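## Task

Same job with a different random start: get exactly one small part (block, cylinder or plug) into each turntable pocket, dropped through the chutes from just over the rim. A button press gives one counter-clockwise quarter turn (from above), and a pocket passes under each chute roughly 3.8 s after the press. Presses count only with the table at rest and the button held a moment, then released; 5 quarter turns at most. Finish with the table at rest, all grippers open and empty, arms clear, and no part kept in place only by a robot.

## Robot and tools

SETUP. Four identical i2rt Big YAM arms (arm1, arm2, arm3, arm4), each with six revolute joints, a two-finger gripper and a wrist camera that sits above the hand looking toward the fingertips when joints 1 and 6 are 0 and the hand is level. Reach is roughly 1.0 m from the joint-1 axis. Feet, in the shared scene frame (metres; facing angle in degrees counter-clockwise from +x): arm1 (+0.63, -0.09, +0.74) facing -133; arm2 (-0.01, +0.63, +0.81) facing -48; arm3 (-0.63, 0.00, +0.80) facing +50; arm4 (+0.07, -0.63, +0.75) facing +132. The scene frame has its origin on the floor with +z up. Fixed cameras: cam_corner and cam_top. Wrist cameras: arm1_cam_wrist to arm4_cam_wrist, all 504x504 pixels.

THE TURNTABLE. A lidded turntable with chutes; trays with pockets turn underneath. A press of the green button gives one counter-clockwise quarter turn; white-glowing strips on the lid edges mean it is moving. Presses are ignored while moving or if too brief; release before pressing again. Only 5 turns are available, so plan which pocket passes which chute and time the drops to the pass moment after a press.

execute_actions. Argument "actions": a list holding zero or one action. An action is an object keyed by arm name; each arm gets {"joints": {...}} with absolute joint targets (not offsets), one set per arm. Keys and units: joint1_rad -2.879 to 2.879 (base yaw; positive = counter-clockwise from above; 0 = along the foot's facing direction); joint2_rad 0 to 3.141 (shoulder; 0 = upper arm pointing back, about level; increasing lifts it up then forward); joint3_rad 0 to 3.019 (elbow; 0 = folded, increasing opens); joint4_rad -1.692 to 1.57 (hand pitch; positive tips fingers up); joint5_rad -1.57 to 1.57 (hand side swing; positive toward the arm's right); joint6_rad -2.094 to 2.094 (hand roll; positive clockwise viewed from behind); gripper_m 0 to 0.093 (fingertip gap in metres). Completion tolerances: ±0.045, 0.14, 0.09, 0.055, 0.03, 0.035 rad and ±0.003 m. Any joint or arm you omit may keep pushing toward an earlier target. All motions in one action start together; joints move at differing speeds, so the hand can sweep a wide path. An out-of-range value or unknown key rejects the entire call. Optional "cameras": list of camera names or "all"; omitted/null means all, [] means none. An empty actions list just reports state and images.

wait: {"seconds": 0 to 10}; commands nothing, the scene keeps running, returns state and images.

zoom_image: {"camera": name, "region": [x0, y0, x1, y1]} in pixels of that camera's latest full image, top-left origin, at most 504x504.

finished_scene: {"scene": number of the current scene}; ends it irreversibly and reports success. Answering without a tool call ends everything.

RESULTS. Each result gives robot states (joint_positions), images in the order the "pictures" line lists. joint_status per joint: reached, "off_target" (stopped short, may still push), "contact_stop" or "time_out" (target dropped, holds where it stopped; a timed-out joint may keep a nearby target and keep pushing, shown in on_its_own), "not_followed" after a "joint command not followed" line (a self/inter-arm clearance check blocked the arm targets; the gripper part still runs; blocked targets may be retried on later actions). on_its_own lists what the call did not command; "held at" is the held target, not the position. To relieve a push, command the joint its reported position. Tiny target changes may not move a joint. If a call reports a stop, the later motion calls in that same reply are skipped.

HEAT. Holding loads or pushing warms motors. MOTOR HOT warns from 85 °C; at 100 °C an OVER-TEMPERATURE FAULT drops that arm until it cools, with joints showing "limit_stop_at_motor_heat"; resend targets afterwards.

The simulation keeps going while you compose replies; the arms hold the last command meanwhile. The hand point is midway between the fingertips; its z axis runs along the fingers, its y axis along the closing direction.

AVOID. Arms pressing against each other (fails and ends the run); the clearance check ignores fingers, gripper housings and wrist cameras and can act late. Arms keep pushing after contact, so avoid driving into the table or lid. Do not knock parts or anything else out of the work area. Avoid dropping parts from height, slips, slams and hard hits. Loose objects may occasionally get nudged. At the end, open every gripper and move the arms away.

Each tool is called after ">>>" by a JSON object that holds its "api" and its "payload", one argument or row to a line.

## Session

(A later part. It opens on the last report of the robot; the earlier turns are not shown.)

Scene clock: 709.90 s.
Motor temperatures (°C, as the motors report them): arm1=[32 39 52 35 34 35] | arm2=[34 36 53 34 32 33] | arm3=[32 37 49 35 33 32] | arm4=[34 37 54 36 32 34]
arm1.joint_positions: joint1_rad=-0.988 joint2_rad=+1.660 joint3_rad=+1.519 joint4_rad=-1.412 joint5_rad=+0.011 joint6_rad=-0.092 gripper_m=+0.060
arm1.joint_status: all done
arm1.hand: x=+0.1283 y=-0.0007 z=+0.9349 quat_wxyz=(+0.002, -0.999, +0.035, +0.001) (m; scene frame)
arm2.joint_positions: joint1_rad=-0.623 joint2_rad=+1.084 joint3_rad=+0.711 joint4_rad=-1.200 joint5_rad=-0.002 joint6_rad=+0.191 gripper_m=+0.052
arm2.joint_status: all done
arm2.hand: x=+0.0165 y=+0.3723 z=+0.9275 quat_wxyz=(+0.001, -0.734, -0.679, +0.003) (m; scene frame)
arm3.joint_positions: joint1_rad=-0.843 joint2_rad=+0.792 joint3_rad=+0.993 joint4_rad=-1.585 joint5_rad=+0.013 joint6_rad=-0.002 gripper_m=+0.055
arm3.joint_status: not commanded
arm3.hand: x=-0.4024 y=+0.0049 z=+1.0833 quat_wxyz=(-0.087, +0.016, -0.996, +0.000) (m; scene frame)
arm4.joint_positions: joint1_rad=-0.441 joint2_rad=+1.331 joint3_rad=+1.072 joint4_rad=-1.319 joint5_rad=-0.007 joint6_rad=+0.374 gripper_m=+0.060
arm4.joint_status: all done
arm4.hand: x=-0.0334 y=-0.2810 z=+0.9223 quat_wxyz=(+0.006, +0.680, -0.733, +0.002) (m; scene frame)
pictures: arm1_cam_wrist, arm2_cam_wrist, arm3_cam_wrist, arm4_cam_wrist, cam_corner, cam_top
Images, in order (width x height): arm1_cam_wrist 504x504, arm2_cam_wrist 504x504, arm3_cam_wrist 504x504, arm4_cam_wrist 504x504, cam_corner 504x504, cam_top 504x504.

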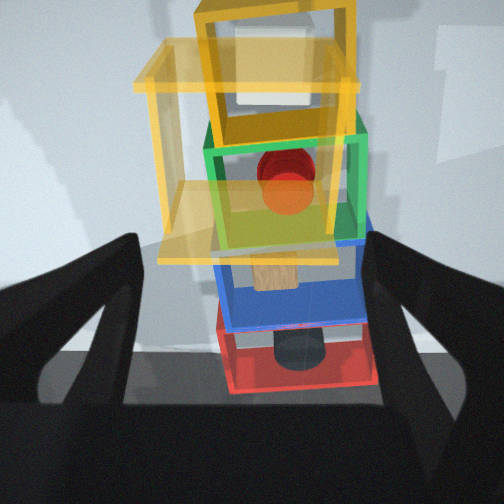

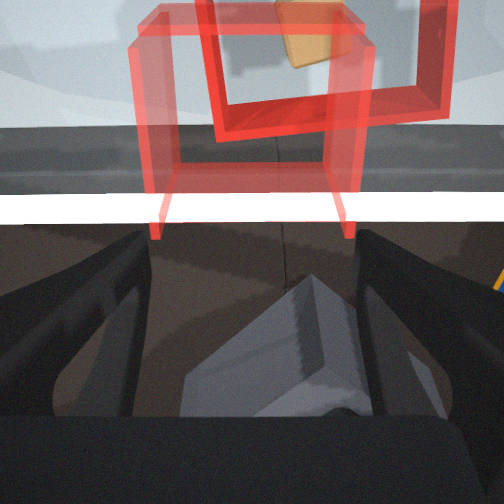

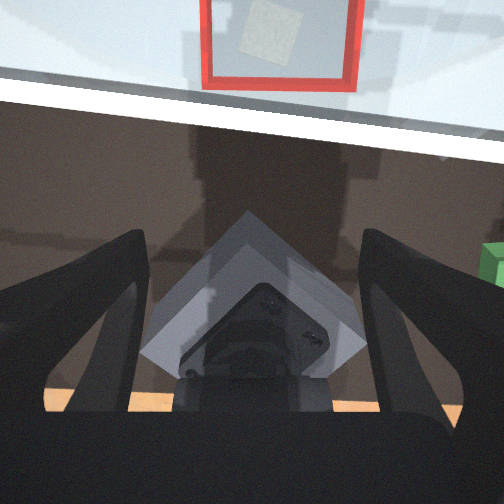

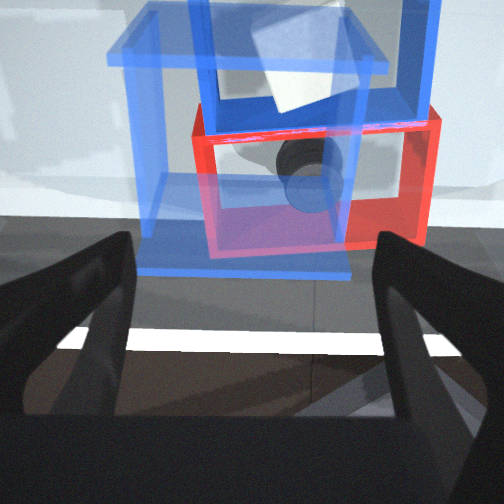

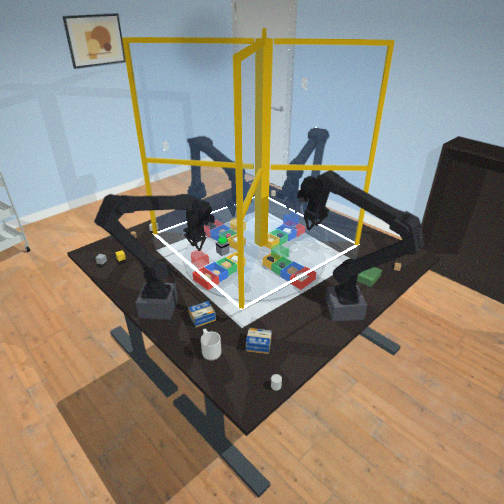

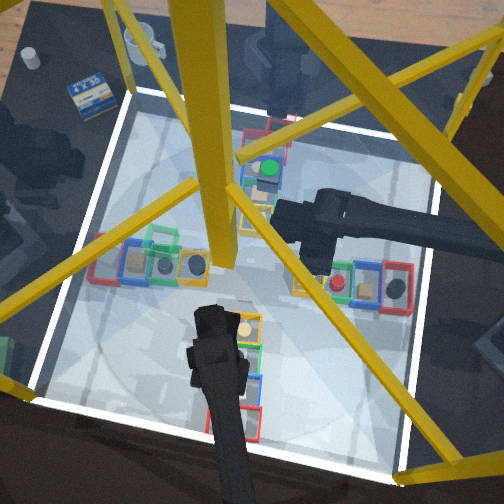

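All three drops appear to have landed. I'll retract the arms and check.

>>> {"api": "execute_actions", "payload": {
  "actions": [
    {"arm1":{"joints":{"joint2_rad":1.33}},"arm2":{"joints":{"joint2_rad":0.85,"joint3_rad":0.9}},"arm4":{"joints":{"joint2_rad":1.02}}}
  ],
  "cameras": []
}}

>>> {"api": "execute_actions", "payload": {
  "actions": [
    {"arm1":{"joints":{"joint2_rad":0.7,"joint3_rad":0.9,"joint4_rad":-1.6}},"arm2":{"joints":{"joint2_rad":0.6,"joint3_rad":0.8,"joint4_rad":-1.5}},"arm3":{"joints":{"joint2_rad":0.65}},"arm4":{"joints":{"joint2_rad":0.7,"joint3_rad":0.9,"joint4_rad":-1.6}}}
  ],
  "cameras": ["cam_top","cam_corner"]
}}

>>> {"api": "wait", "payload": {
  "seconds": 4
}}

Scene clock: 724.83 s.
Motor temperatures (°C, as the motors report them): arm1=[32 39 52 35 34 35] | arm2=[34 35 53 34 32 33] | arm3=[32 37 49 35 33 32] | arm4=[34 37 54 36 32 34]
arm1.joint_positions: joint1_rad=-0.988 joint2_rad=+1.318 joint3_rad=+1.523 joint4_rad=-1.412 joint5_rad=+0.011 joint6_rad=-0.092 gripper_m=+0.060
arm1.joint_status: all done
arm1.hand: x=+0.1770 y=-0.0074 z=+1.0955 quat_wxyz=(+0.023, -0.984, +0.036, +0.172) (m; scene frame)
arm2.joint_positions: joint1_rad=-0.623 joint2_rad=+0.847 joint3_rad=+0.884 joint4_rad=-1.197 joint5_rad=-0.002 joint6_rad=+0.191 gripper_m=+0.052
arm2.joint_status: all done
arm2.hand: x=+0.0223 y=+0.3314 z=+1.0635 quat_wxyz=(-0.164, -0.718, -0.665, +0.124) (m; scene frame)
arm3.joint_positions: joint1_rad=-0.843 joint2_rad=+0.792 joint3_rad=+0.993 joint4_rad=-1.585 joint5_rad=+0.013 joint6_rad=-0.002 gripper_m=+0.055
arm3.joint_status: not commanded
arm3.hand: x=-0.4024 y=+0.0049 z=+1.0833 quat_wxyz=(-0.087, +0.016, -0.996, +0.000) (m; scene frame)
arm4.joint_positions: joint1_rad=-0.441 joint2_rad=+1.011 joint3_rad=+1.072 joint4_rad=-1.319 joint5_rad=-0.007 joint6_rad=+0.374 gripper_m=+0.060
arm4.joint_status: all done
arm4.hand: x=-0.0246 y=-0.3095 z=+1.0280 quat_wxyz=(-0.063, +0.672, -0.724, -0.141) (m; scene frame)
pictures: none
No camera images: the call's "cameras" was empty. Leave "cameras" out to get every camera's image.

Scene clock: 726.17 s.
Motor temperatures (°C, as the motors report them): arm1=[32 39 52 35 34 35] | arm2=[34 35 53 34 32 33] | arm3=[32 37 49 35 33 32] | arm4=[34 37 54 36 32 34]
arm1.joint_positions: joint1_rad=-0.988 joint2_rad=+0.697 joint3_rad=+0.911 joint4_rad=-1.589 joint5_rad=+0.011 joint6_rad=-0.092 gripper_m=+0.060
arm1.joint_status: all done
arm1.hand: x=+0.4332 y=-0.0498 z=+1.0029 quat_wxyz=(+0.013, -0.995, +0.035, +0.089) (m; scene frame)
arm2.joint_positions: joint1_rad=-0.623 joint2_rad=+0.596 joint3_rad=+0.794 joint4_rad=-1.488 joint5_rad=-0.002 joint6_rad=+0.191 gripper_m=+0.052
arm2.joint_status: all done
arm2.hand: x=+0.0095 y=+0.4433 z=+1.0534 quat_wxyz=(-0.113, -0.726, -0.673, +0.087) (m; scene frame)
arm3.joint_positions: joint1_rad=-0.843 joint2_rad=+0.641 joint3_rad=+0.993 joint4_rad=-1.587 joint5_rad=+0.013 joint6_rad=-0.002 gripper_m=+0.055
arm3.joint_status: all done
arm3.hand: x=-0.4278 y=+0.0038 z=+1.1120 quat_wxyz=(-0.161, +0.015, -0.987, -0.002) (m; scene frame)
arm4.joint_positions: joint1_rad=-0.441 joint2_rad=+0.690 joint3_rad=+0.905 joint4_rad=-1.593 joint5_rad=-0.007 joint6_rad=+0.374 gripper_m=+0.060
arm4.joint_status: all done
arm4.hand: x=+0.0173 y=-0.4451 z=+1.0157 quat_wxyz=(-0.038, +0.677, -0.730, -0.088) (m; scene frame)
pictures: cam_corner, cam_top
Images, in order (width x height): cam_corner 504x504, cam_top 504x504.

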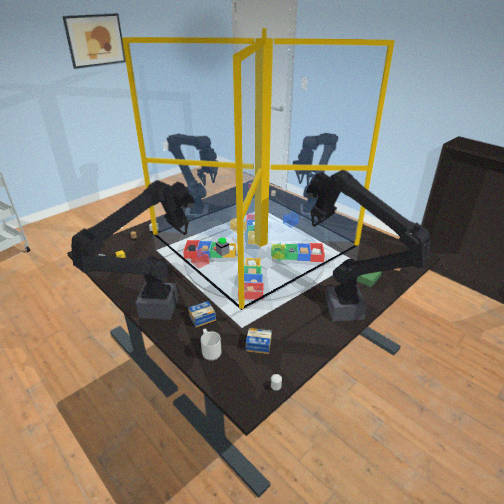

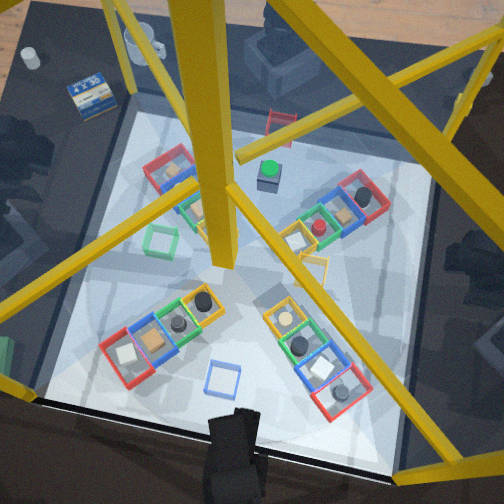

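Scene clock: 730.17 s.
Motor temperatures (°C, as the motors report them): arm1=[32 39 51 35 34 35] | arm2=[34 35 53 34 32 33] | arm3=[32 37 49 35 33 32] | arm4=[34 37 53 36 32 34]
arm1.joint_positions: joint1_rad=-0.988 joint2_rad=+0.697 joint3_rad=+0.911 joint4_rad=-1.589 joint5_rad=+0.011 joint6_rad=-0.092 gripper_m=+0.060
arm1.joint_status: all done
arm1.hand: x=+0.4332 y=-0.0498 z=+1.0029 quat_wxyz=(+0.013, -0.995, +0.035, +0.089) (m; scene frame)
arm2.joint_positions: joint1_rad=-0.623 joint2_rad=+0.596 joint3_rad=+0.794 joint4_rad=-1.488 joint5_rad=-0.002 joint6_rad=+0.191 gripper_m=+0.052
arm2.joint_status: all done
arm2.hand: x=+0.0095 y=+0.4433 z=+1.0534 quat_wxyz=(-0.113, -0.726, -0.673, +0.087) (m; scene frame)
arm3.joint_positions: joint1_rad=-0.843 joint2_rad=+0.641 joint3_rad=+0.993 joint4_rad=-1.587 joint5_rad=+0.013 joint6_rad=-0.002 gripper_m=+0.055
arm3.joint_status: all done
arm3.hand: x=-0.4278 y=+0.0038 z=+1.1120 quat_wxyz=(-0.161, +0.015, -0.987, -0.002) (m; scene frame)
arm4.joint_positions: joint1_rad=-0.441 joint2_rad=+0.690 joint3_rad=+0.905 joint4_rad=-1.593 joint5_rad=-0.007 joint6_rad=+0.374 gripper_m=+0.060
arm4.joint_status: all done
arm4.hand: x=+0.0173 y=-0.4451 z=+1.0157 quat_wxyz=(-0.038, +0.677, -0.730, -0.088) (m; scene frame)
wait: 4.00 s; at rest by 0.27 s
pictures: arm1_cam_wrist, arm2_cam_wrist, arm3_cam_wrist, arm4_cam_wrist, cam_corner, cam_top
Images, in order (width x height): arm1_cam_wrist 504x504, arm2_cam_wrist 504x504, arm3_cam_wrist 504x504, arm4_cam_wrist 504x504, cam_corner 504x504, cam_top 504x504.

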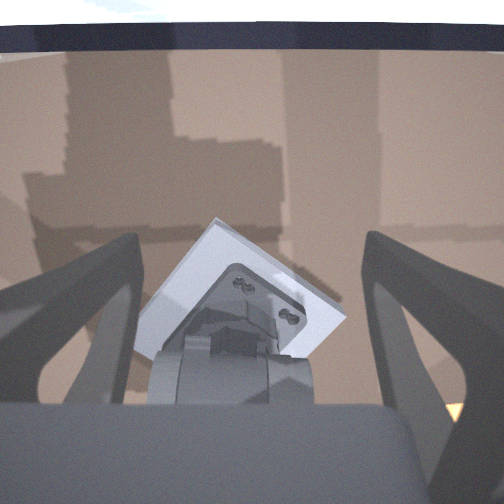

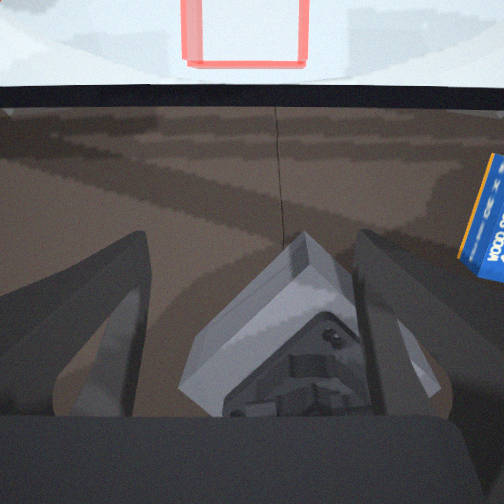

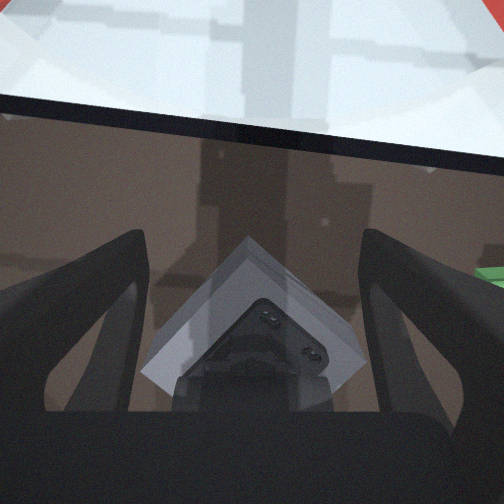

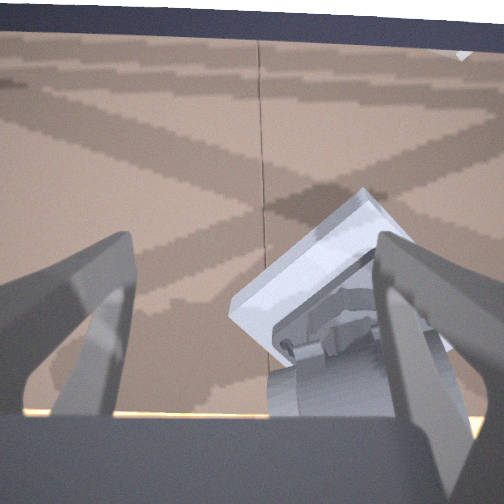

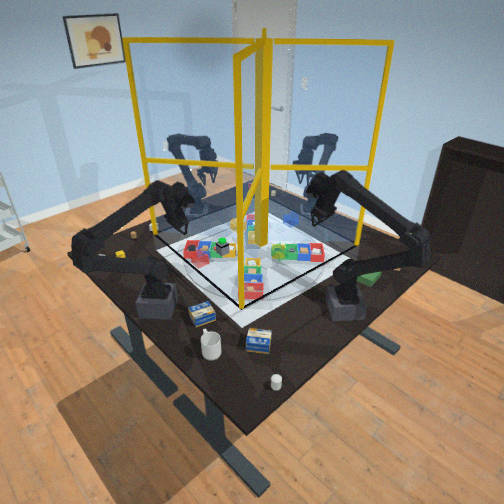

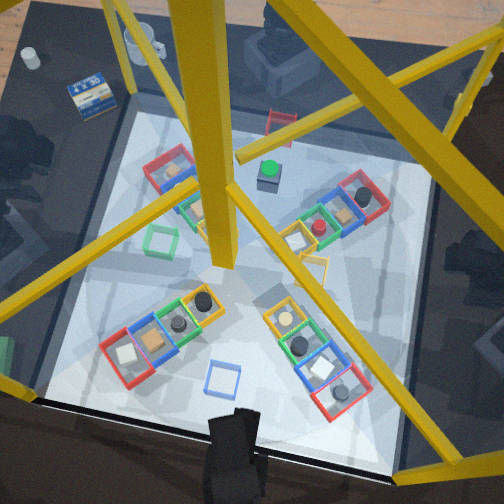

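>>> {"api": "finished_scene", "payload": {
  "scene": 2
}}

The scene is finished: the task was done.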